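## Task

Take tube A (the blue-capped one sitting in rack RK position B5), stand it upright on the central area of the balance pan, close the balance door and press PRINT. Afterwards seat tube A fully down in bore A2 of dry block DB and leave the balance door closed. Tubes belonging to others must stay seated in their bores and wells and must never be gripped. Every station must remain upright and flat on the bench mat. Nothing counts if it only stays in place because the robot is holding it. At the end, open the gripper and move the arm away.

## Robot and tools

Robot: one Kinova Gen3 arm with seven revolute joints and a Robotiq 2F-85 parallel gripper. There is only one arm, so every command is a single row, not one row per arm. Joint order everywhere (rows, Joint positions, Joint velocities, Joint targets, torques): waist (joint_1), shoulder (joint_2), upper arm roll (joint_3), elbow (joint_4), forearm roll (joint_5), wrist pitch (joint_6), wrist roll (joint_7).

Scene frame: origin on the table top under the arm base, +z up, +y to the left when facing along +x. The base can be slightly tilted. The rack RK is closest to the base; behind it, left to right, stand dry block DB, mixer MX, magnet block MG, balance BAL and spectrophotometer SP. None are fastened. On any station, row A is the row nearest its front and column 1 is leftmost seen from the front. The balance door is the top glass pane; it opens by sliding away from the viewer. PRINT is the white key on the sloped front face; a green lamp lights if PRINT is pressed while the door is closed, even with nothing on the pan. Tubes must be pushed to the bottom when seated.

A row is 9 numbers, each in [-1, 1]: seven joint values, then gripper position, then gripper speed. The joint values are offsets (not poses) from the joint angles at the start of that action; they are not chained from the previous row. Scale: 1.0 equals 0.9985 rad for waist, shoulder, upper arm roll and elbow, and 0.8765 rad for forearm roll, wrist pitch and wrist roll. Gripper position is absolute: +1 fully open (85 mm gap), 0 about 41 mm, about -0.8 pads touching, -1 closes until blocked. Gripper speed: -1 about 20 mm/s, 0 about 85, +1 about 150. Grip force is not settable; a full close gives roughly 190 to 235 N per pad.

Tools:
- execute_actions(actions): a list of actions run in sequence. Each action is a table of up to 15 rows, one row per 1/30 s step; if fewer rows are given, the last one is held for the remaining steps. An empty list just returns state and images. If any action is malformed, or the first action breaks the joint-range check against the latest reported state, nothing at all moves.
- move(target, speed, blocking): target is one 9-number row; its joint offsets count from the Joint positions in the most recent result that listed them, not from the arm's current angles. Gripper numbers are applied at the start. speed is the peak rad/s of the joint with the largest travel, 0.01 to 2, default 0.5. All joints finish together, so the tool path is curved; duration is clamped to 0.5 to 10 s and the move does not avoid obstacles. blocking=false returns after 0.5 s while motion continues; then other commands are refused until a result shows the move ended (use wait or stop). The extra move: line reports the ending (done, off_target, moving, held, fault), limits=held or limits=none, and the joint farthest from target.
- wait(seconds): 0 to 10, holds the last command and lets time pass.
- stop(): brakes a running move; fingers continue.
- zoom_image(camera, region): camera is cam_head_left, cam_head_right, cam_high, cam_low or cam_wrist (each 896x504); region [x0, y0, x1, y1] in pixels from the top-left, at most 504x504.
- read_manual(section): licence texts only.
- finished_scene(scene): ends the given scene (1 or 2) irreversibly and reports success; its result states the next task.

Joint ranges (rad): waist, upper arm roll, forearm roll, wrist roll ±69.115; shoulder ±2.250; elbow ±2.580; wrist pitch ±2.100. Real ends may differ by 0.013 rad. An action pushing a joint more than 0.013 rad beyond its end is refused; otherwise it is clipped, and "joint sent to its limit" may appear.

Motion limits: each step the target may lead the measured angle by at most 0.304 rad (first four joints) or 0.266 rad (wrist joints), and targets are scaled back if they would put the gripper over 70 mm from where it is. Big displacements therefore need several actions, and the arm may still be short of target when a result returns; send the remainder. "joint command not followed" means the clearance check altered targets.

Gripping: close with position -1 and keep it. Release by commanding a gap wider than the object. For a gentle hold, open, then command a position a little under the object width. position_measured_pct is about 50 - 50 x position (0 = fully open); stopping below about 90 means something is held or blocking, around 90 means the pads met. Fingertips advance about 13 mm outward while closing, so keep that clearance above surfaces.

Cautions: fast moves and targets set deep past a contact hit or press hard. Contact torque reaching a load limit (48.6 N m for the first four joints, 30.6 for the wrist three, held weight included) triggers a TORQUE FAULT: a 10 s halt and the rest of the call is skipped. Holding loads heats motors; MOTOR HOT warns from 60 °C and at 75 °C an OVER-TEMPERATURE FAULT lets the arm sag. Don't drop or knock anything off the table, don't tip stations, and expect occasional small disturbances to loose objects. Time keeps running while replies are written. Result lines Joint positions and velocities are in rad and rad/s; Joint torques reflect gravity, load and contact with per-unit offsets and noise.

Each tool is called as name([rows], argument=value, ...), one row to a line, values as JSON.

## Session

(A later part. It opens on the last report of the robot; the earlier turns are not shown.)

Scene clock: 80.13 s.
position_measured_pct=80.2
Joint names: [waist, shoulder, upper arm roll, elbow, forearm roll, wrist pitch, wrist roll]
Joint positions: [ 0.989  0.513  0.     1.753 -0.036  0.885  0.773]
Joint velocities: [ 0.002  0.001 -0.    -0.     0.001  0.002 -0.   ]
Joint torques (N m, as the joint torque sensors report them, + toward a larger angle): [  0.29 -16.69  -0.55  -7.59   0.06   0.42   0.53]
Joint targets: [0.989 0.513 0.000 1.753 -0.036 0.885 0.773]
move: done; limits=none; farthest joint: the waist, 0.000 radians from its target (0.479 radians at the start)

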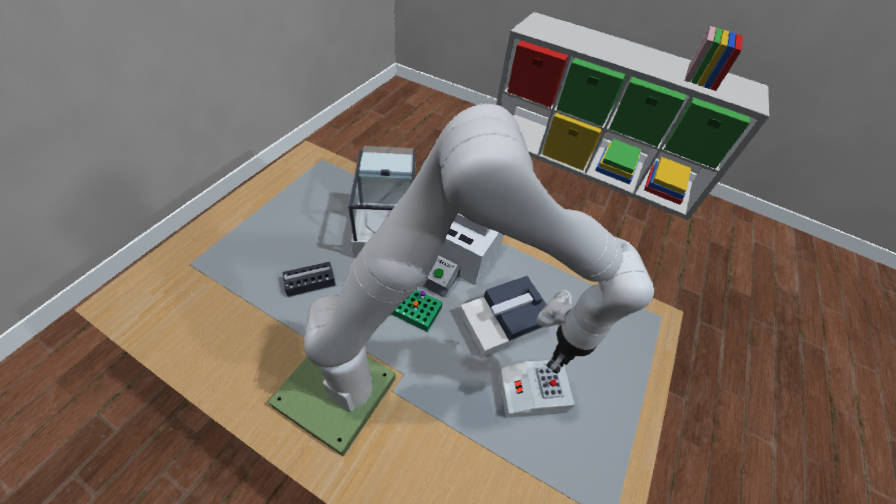

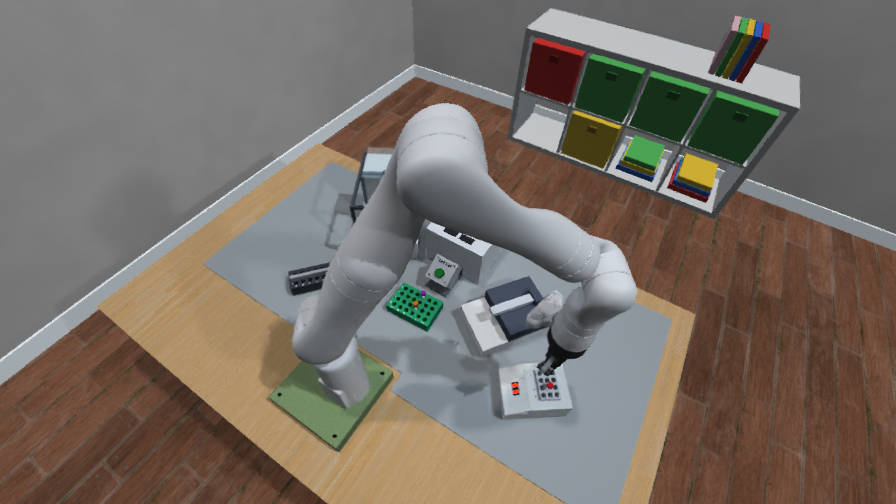

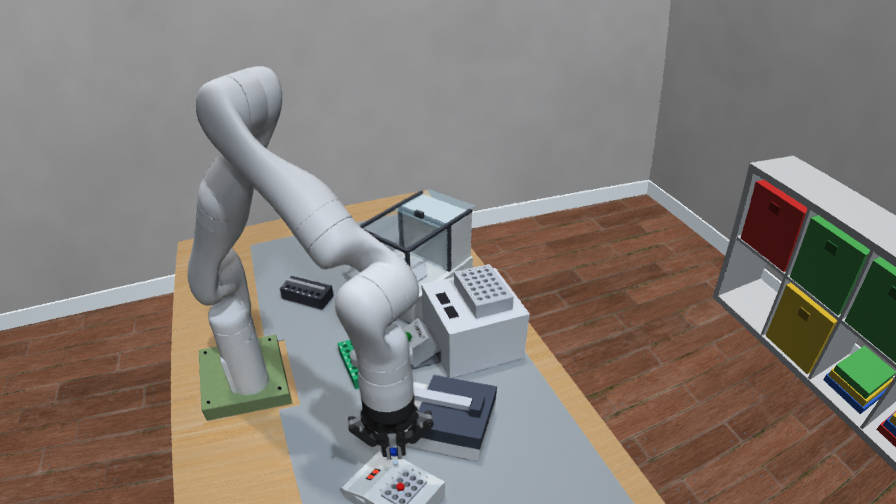

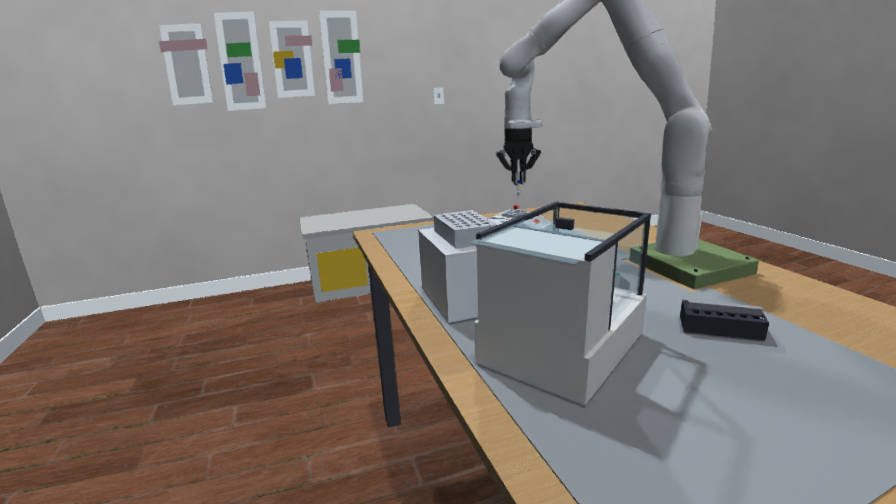

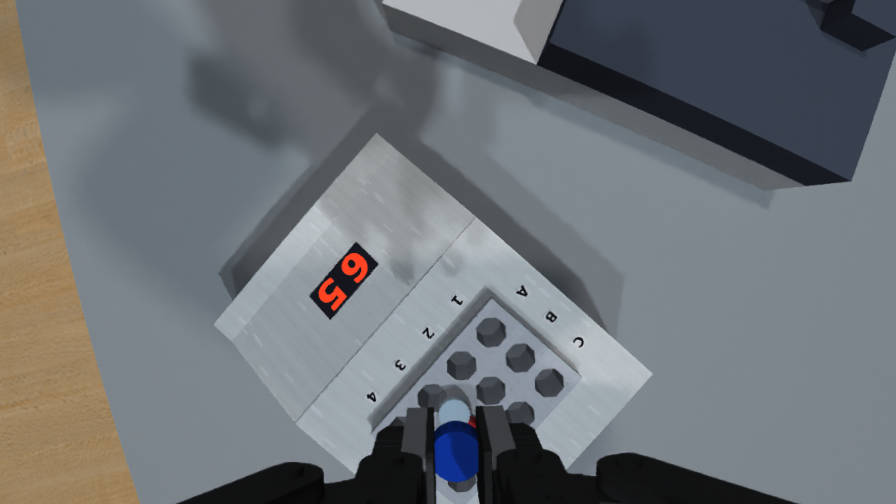

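move(target=[-0.0077,0.0831,0,0.0425,-0.0052,-0.1428,-0.001,-0.64,-0.6], speed=0.25)

zoom_image(camera="cam_wrist", region=[390, 300, 600, 480])

Scene clock: 82.40 s.
position_measured_pct=80.2
Joint names: [waist, shoulder, upper arm roll, elbow, forearm roll, wrist pitch, wrist roll]
Joint positions: [ 0.981  0.596  0.     1.795 -0.041  0.76   0.772]
Joint velocities: [-0.001  0.005 -0.     0.     0.001  0.002 -0.   ]
Joint torques (N m, as the joint torque sensors report them, + toward a larger angle): [ -0.28 -17.3    0.21  -6.74  -0.08   0.47   0.76]
Joint targets: [0.981 0.596 0.000 1.795 -0.041 0.760 0.772]
move: done; limits=none; farthest joint: the waist, 0.000 radians from its target (0.008 radians at the start)

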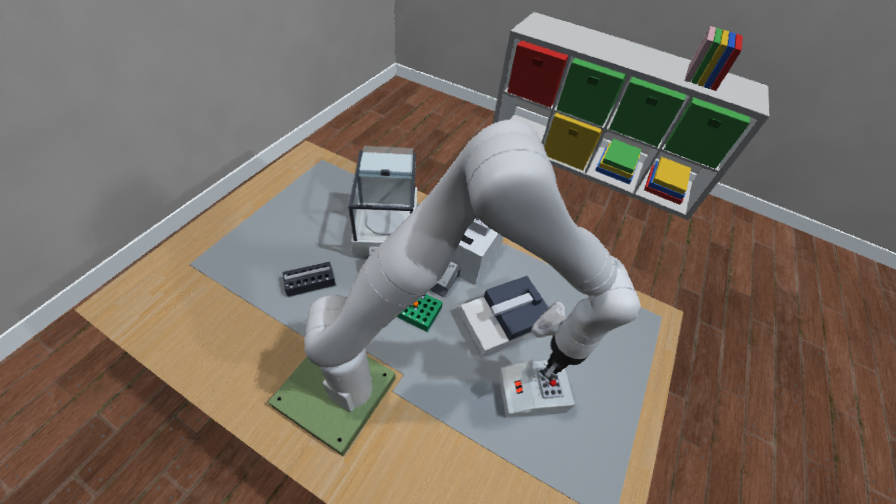

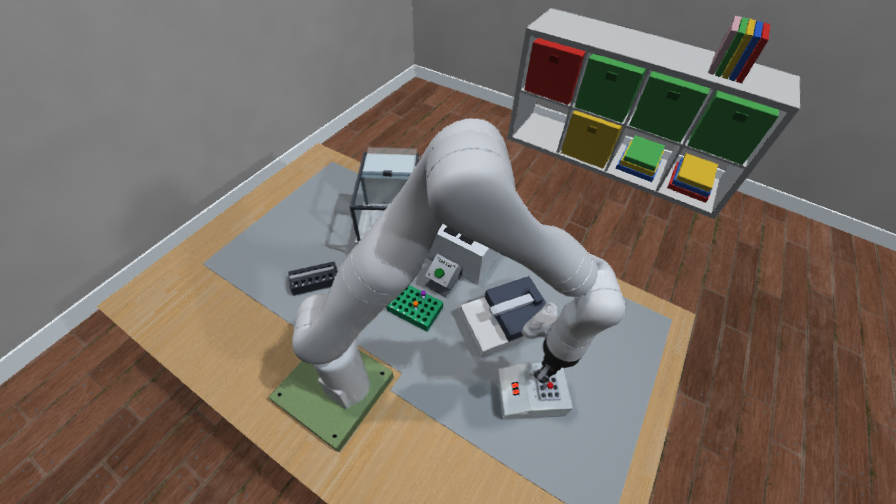

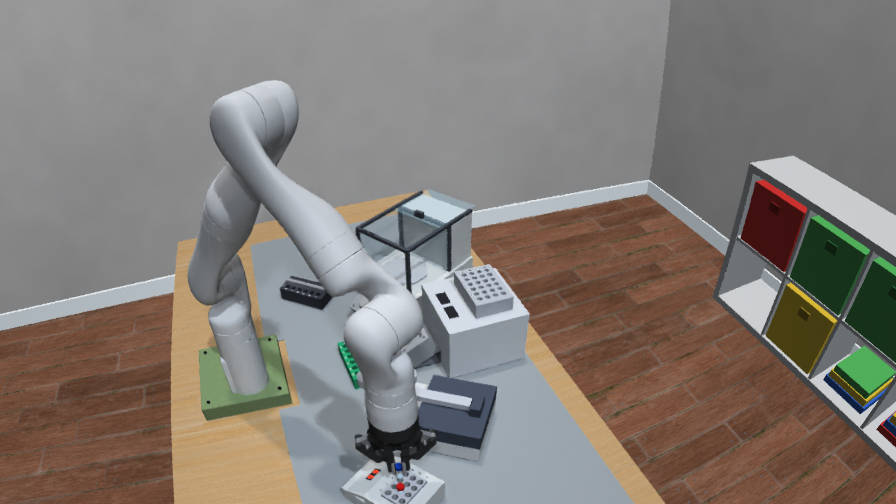

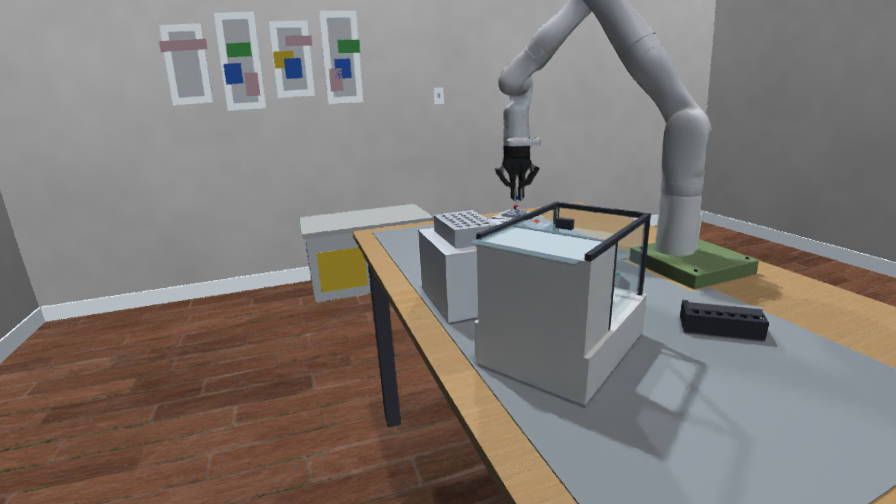

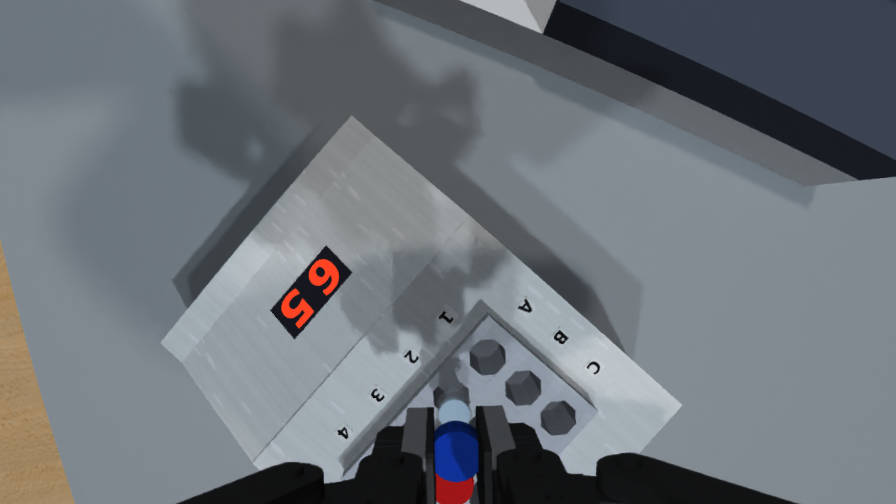

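Region (390, 300, 600, 480) of cam_wrist's 896x504 image, scaled by 2.400; it fills the top 432 rows of this view, and the rest is white.

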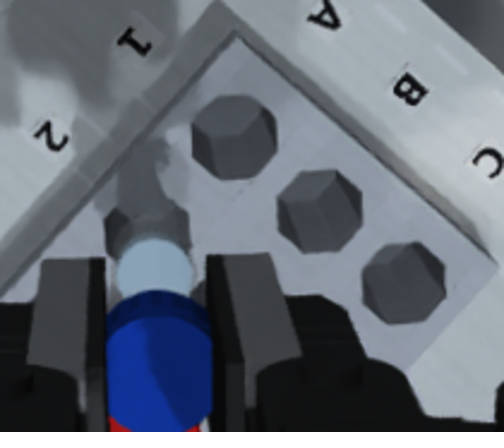

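execute_actions(actions=[])

Scene clock: 83.80 s.
position_measured_pct=80.2
Joint names: [waist, shoulder, upper arm roll, elbow, forearm roll, wrist pitch, wrist roll]
Joint positions: [ 0.981  0.596  0.     1.795 -0.041  0.76   0.772]
Joint velocities: [-0.001 -0.     0.    -0.    -0.     0.    -0.   ]
Joint torques (N m, as the joint torque sensors report them, + toward a larger angle): [ -0.39 -17.61  -0.03  -7.13   0.1    0.19   0.46]
Joint targets: [0.981 0.596 0.000 1.795 -0.041 0.760 0.772]

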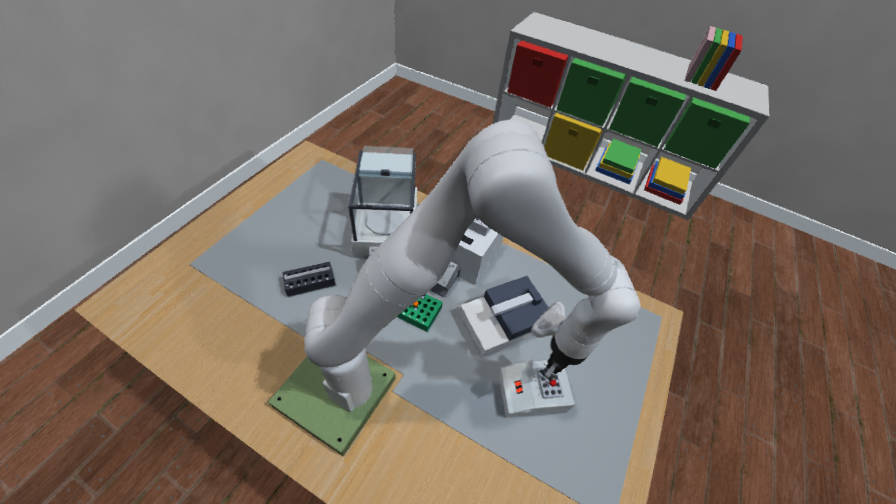

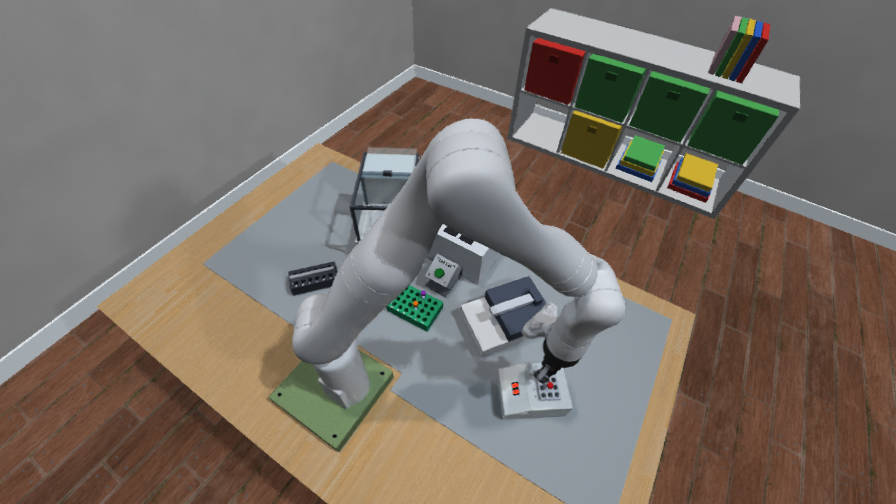

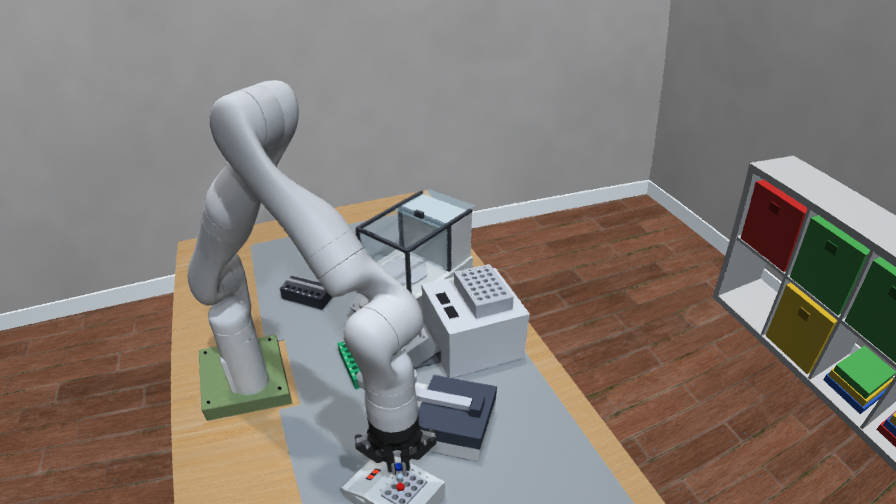

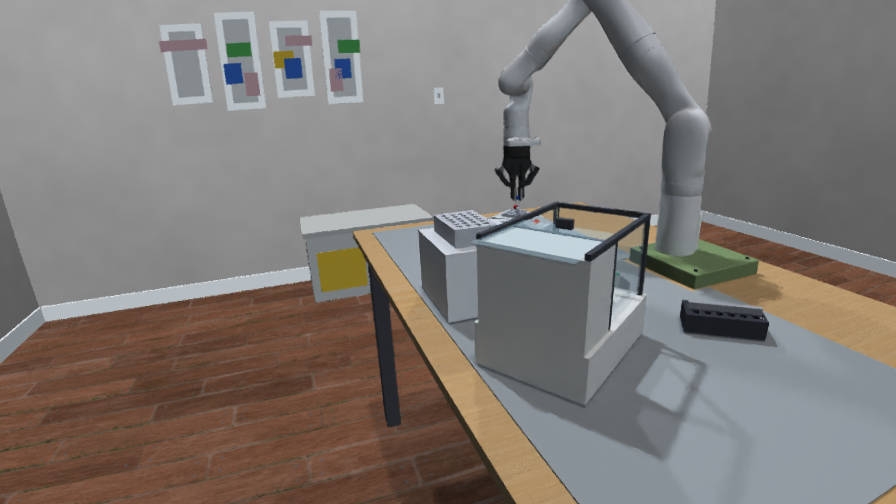

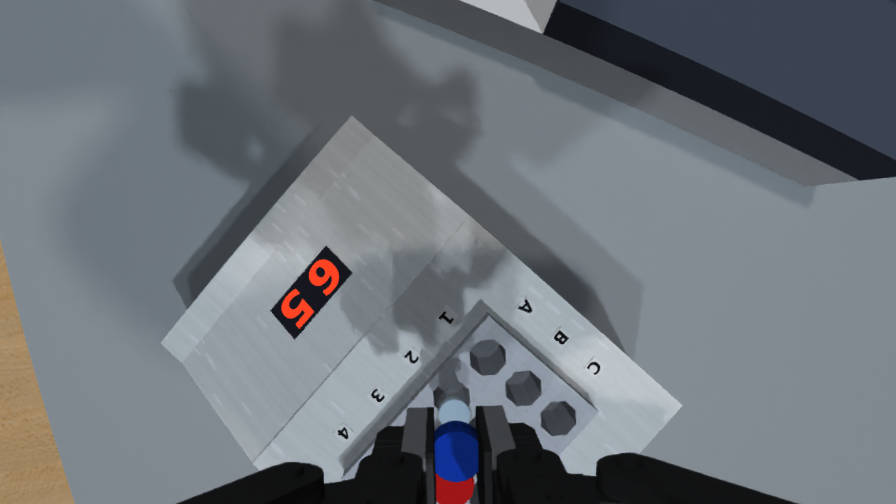

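move(target=[0.0008,0.0104,0,0.0061,-0.0005,-0.0188,0.001,-0.64,-0.6], speed=0.04)

zoom_image(camera="cam_wrist", region=[400,330,600,450])

Scene clock: 84.90 s.
position_measured_pct=80.2
Joint names: [waist, shoulder, upper arm roll, elbow, forearm roll, wrist pitch, wrist roll]
Joint positions: [ 0.982  0.606 -0.     1.801 -0.041  0.744  0.773]
Joint velocities: [ 0.     0.003  0.001 -0.001  0.001  0.002 -0.   ]
Joint torques (N m, as the joint torque sensors report them, + toward a larger angle): [  0.04 -17.52  -0.35  -7.15   0.15   0.07   0.3 ]
Joint targets: [0.982 0.606 0.000 1.801 -0.041 0.744 0.773]
move: done; limits=none; farthest joint: the waist, 0.000 radians from its target (0.001 radians at the start)

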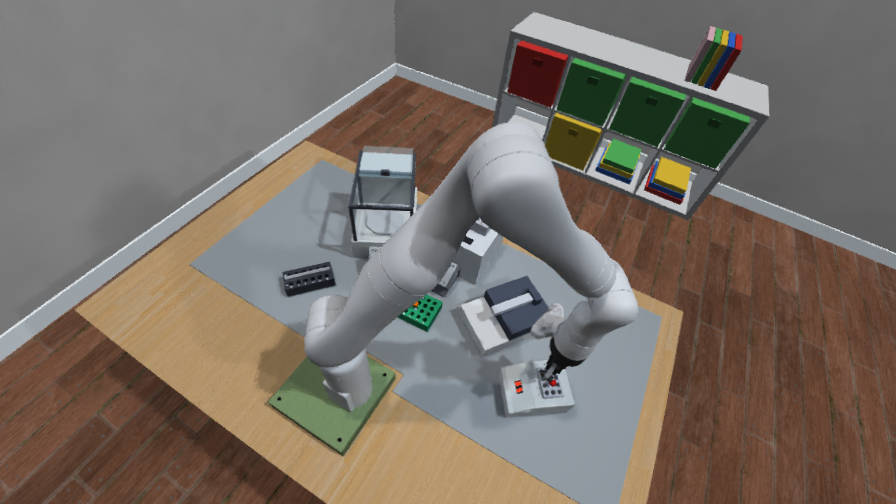

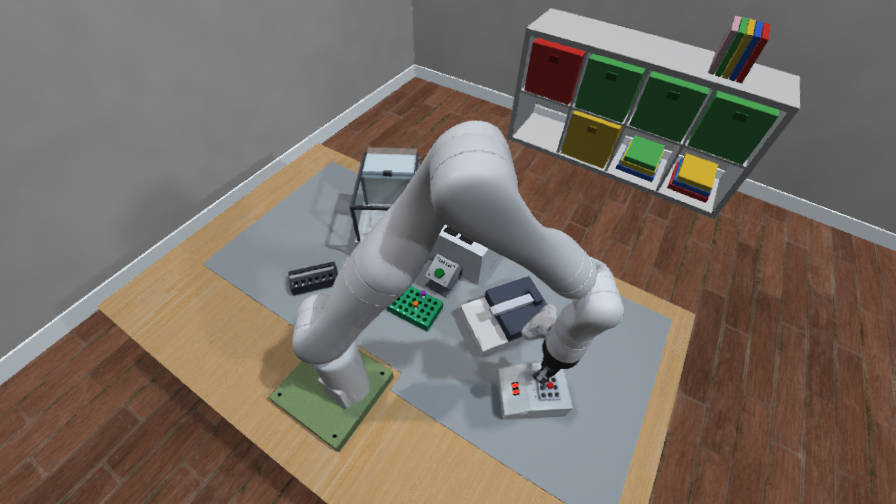

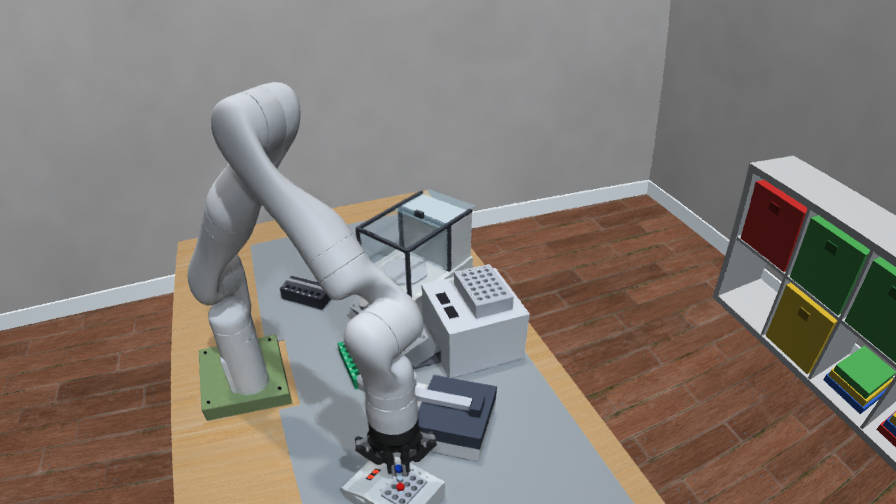

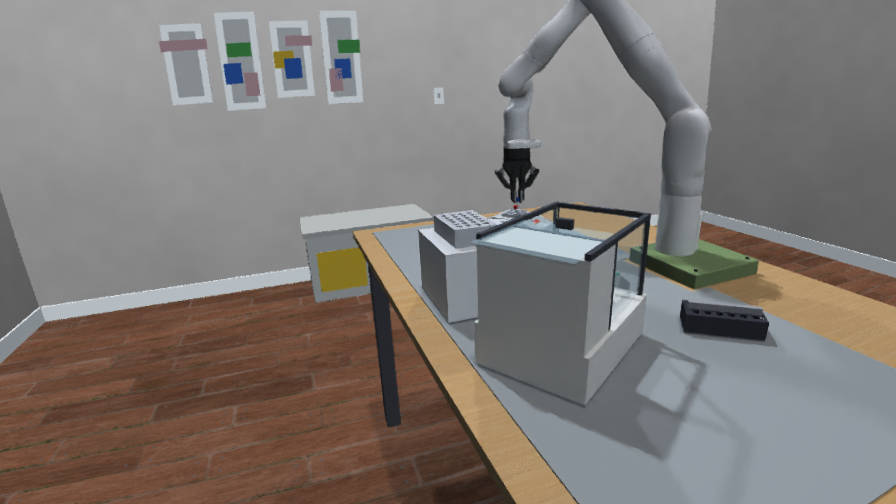

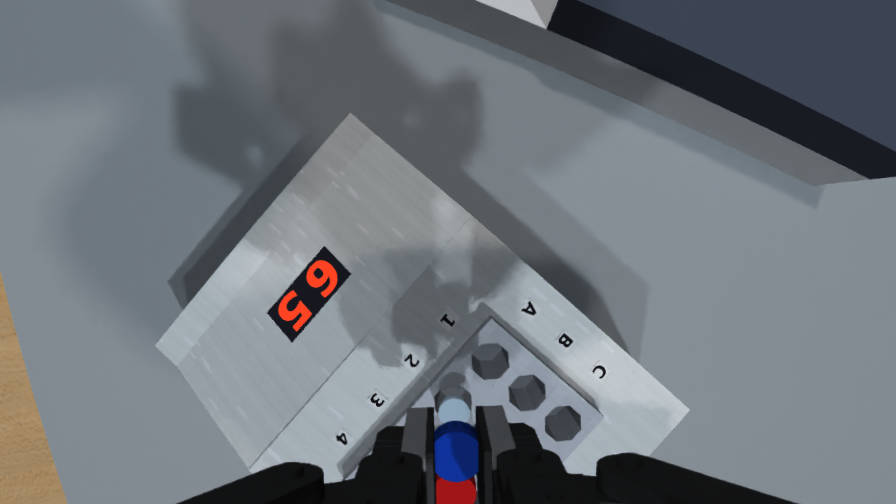

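Region (400, 330, 600, 450) of cam_wrist's 896x504 image, scaled by 2.520; it fills the top 302 rows of this view, and the rest is white.

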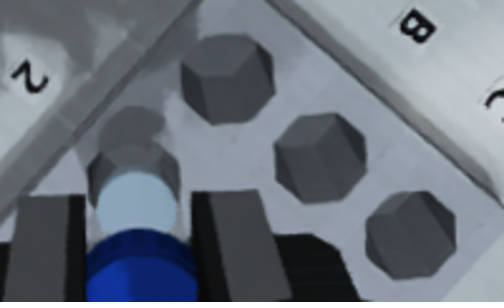

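zoom_image(camera="cam_wrist", region=[420,335,520,435])

Region (420, 335, 520, 435) of cam_wrist's 896x504 image, scaled by 5.040.

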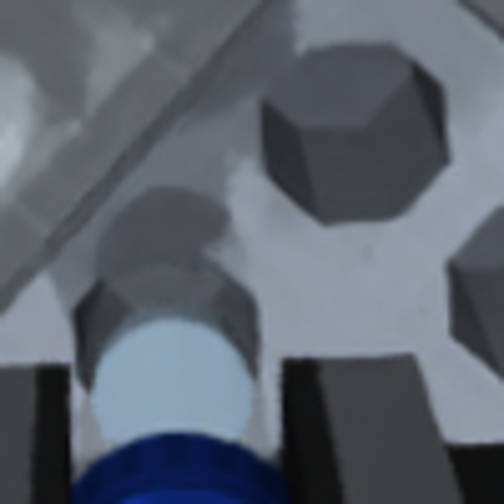

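zoom_image(camera="cam_high", region=[370,450,430,504])

zoom_image(camera="cam_wrist", region=[465,335,605,455])

Region (370, 450, 430, 504) of cam_high's 896x504 image, scaled by 8.400, with more detail than that image has; it fills the top 454 rows of this view, and the rest is white.

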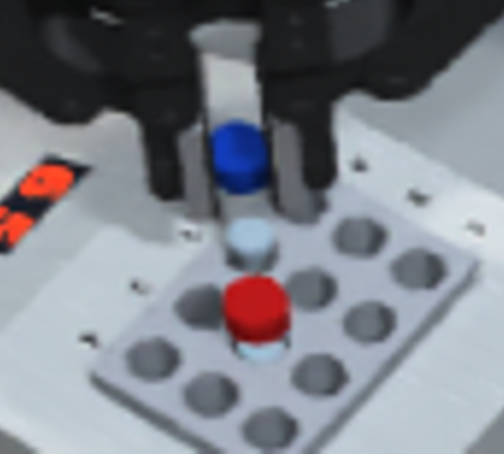

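Region (465, 335, 605, 455) of cam_wrist's 896x504 image, scaled by 3.600; it fills the top 432 rows of this view, and the rest is white.

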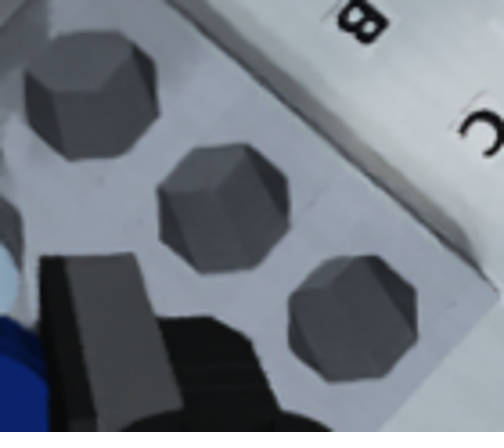

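move(target=[-0.0001,0.0071,0,0.0037,0,-0.0123,0,-0.64,-0.6], speed=0.015)

zoom_image(camera="cam_wrist", region=[420,335,520,435])

zoom_image(camera="cam_high", region=[370,450,430,504])

Scene clock: 87.87 s.
position_measured_pct=80.2
Joint names: [waist, shoulder, upper arm roll, elbow, forearm roll, wrist pitch, wrist roll]
Joint positions: [ 0.982  0.613 -0.     1.805 -0.041  0.733  0.773]
Joint velocities: [-0.001 -0.001  0.    -0.    -0.    -0.002  0.   ]
Joint torques (N m, as the joint torque sensors report them, + toward a larger angle): [  0.06 -17.39   0.27  -7.07   0.02   0.27   0.4 ]
Joint targets: [0.982 0.613 -0.000 1.805 -0.041 0.733 0.773]
move: done; limits=none; farthest joint: the waist, 0.000 radians from its target (0.000 radians at the start)

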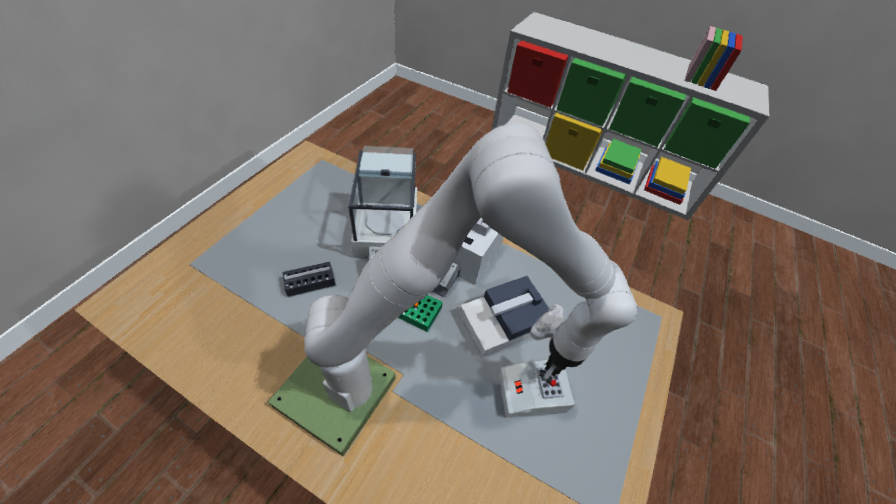

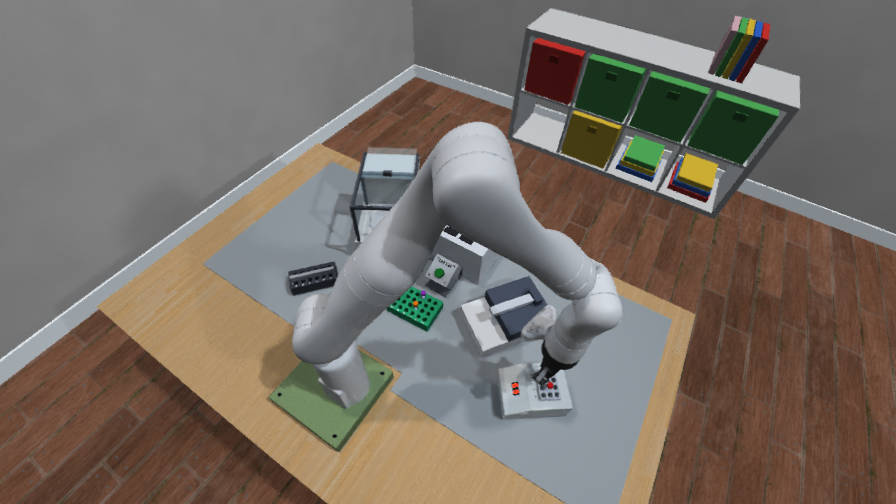

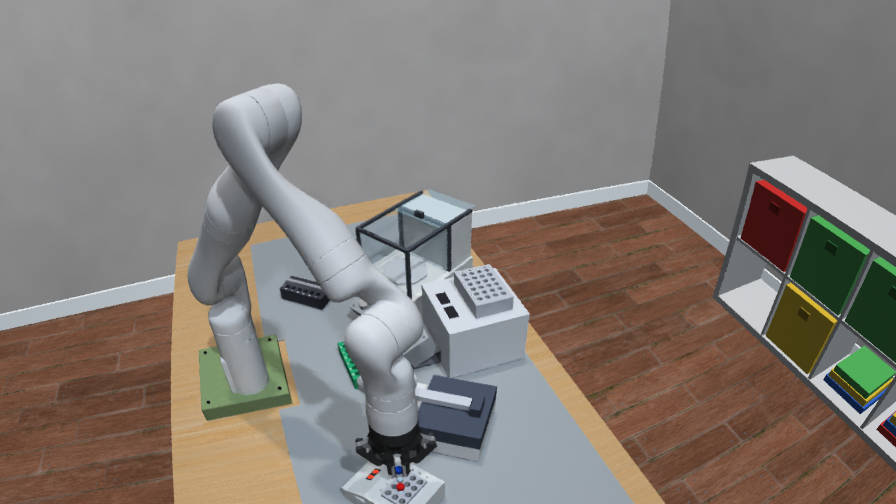

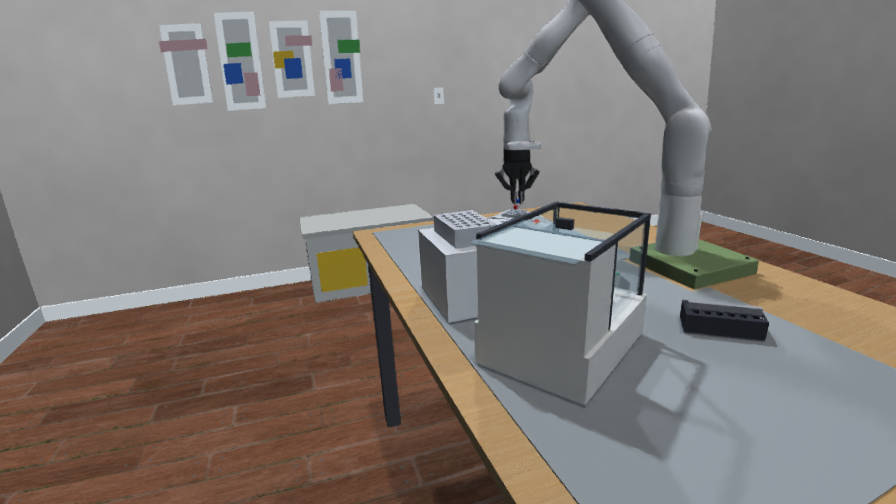

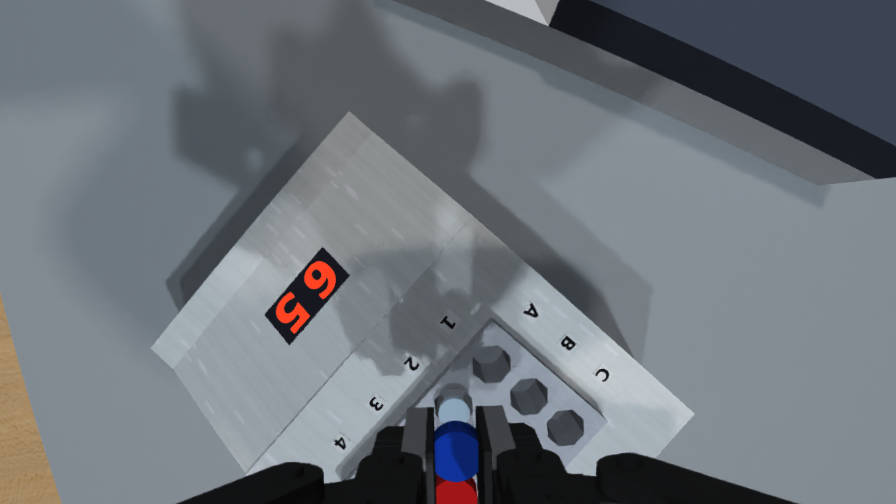

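Region (420, 335, 520, 435) of cam_wrist's 896x504 image, scaled by 5.040.

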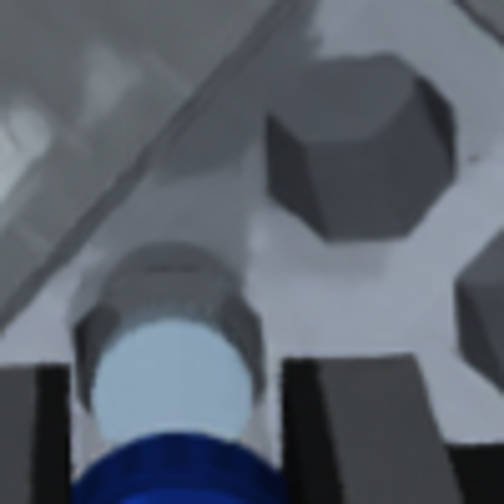

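Region (370, 450, 430, 504) of cam_high's 896x504 image, scaled by 8.400, with more detail than that image has; it fills the top 454 rows of this view, and the rest is white.

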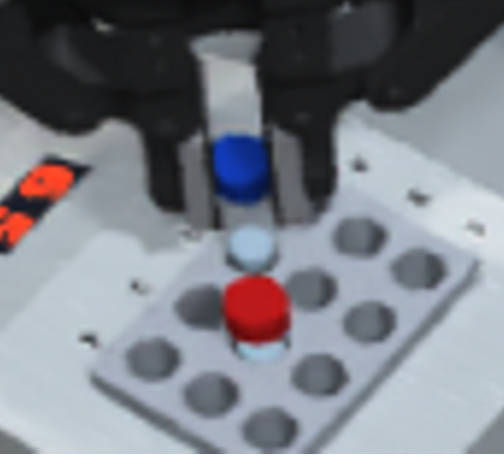

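move(target=[-0.0004,0.0146,0,0.0068,-0.001,-0.0244,0.0005,-0.64,-0.6], speed=0.025)

zoom_image(camera="cam_wrist", region=[420,335,520,435])

Scene clock: 89.77 s.
position_measured_pct=80.2
Joint names: [waist, shoulder, upper arm roll, elbow, forearm roll, wrist pitch, wrist roll]
Joint positions: [ 0.981  0.628 -0.     1.812 -0.042  0.712  0.773]
Joint velocities: [-0.     0.002 -0.     0.     0.    -0.001  0.   ]
Joint torques (N m, as the joint torque sensors report them, + toward a larger angle): [ -0.11 -17.18  -0.04  -7.14   0.28   0.38   0.64]
Joint targets: [0.981 0.628 -0.000 1.812 -0.042 0.712 0.773]
move: done; limits=none; farthest joint: the forearm roll, 0.001 radians from its target (0.000 radians at the start)

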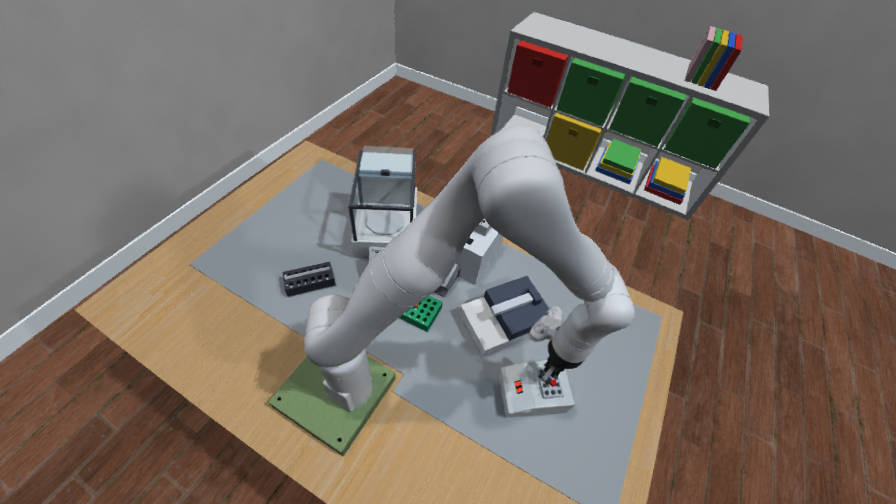

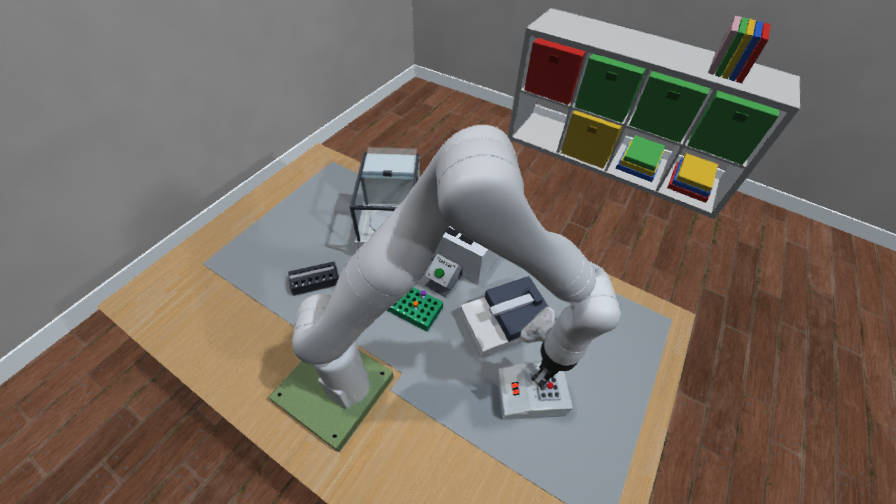

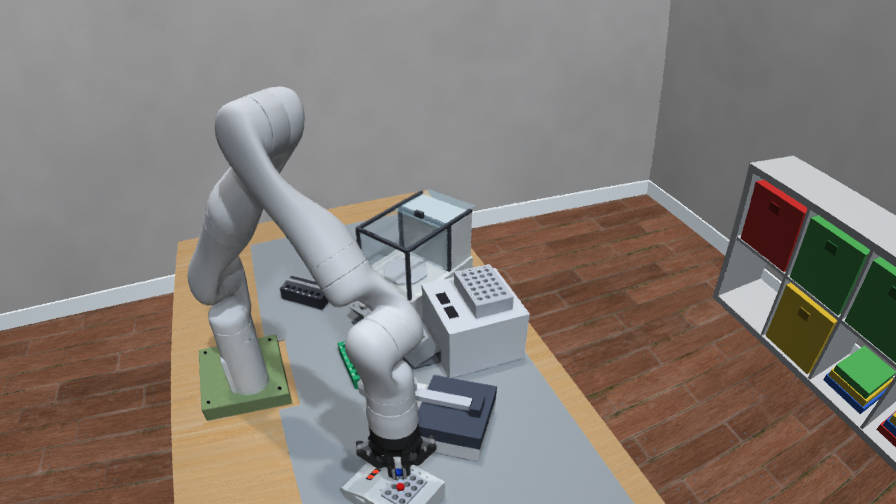

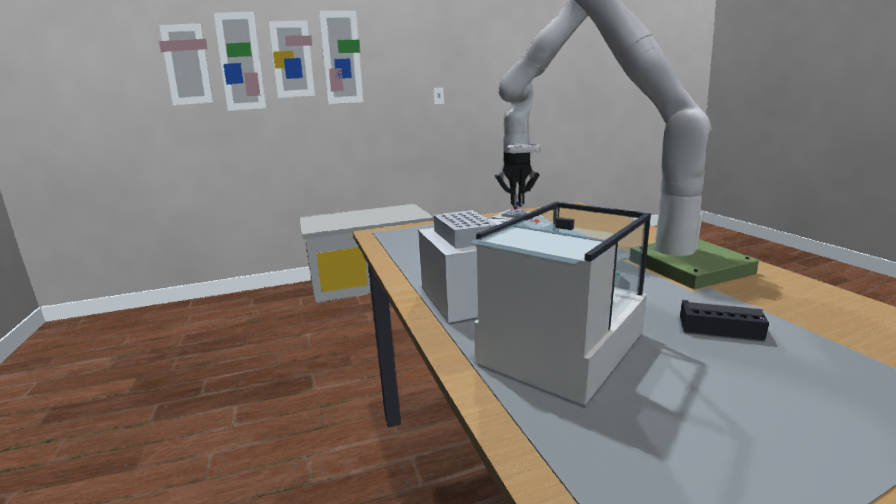

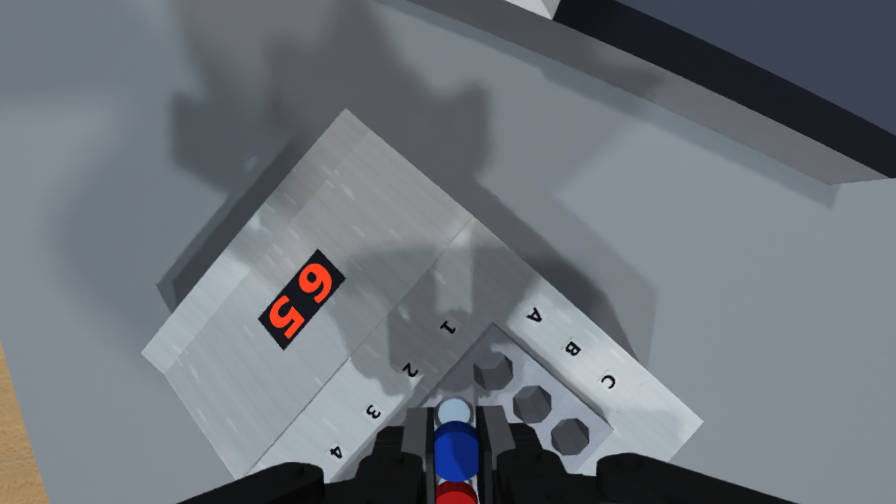

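Region (420, 335, 520, 435) of cam_wrist's 896x504 image, scaled by 5.040.

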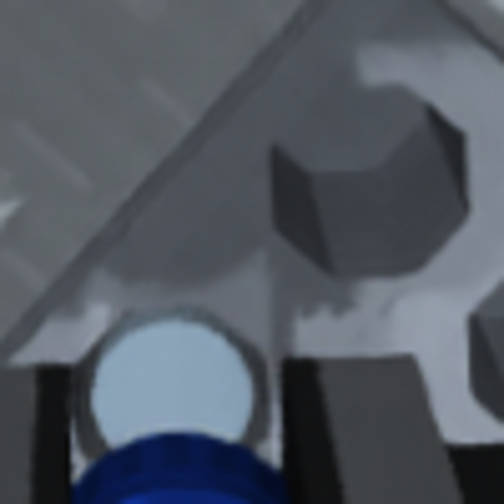

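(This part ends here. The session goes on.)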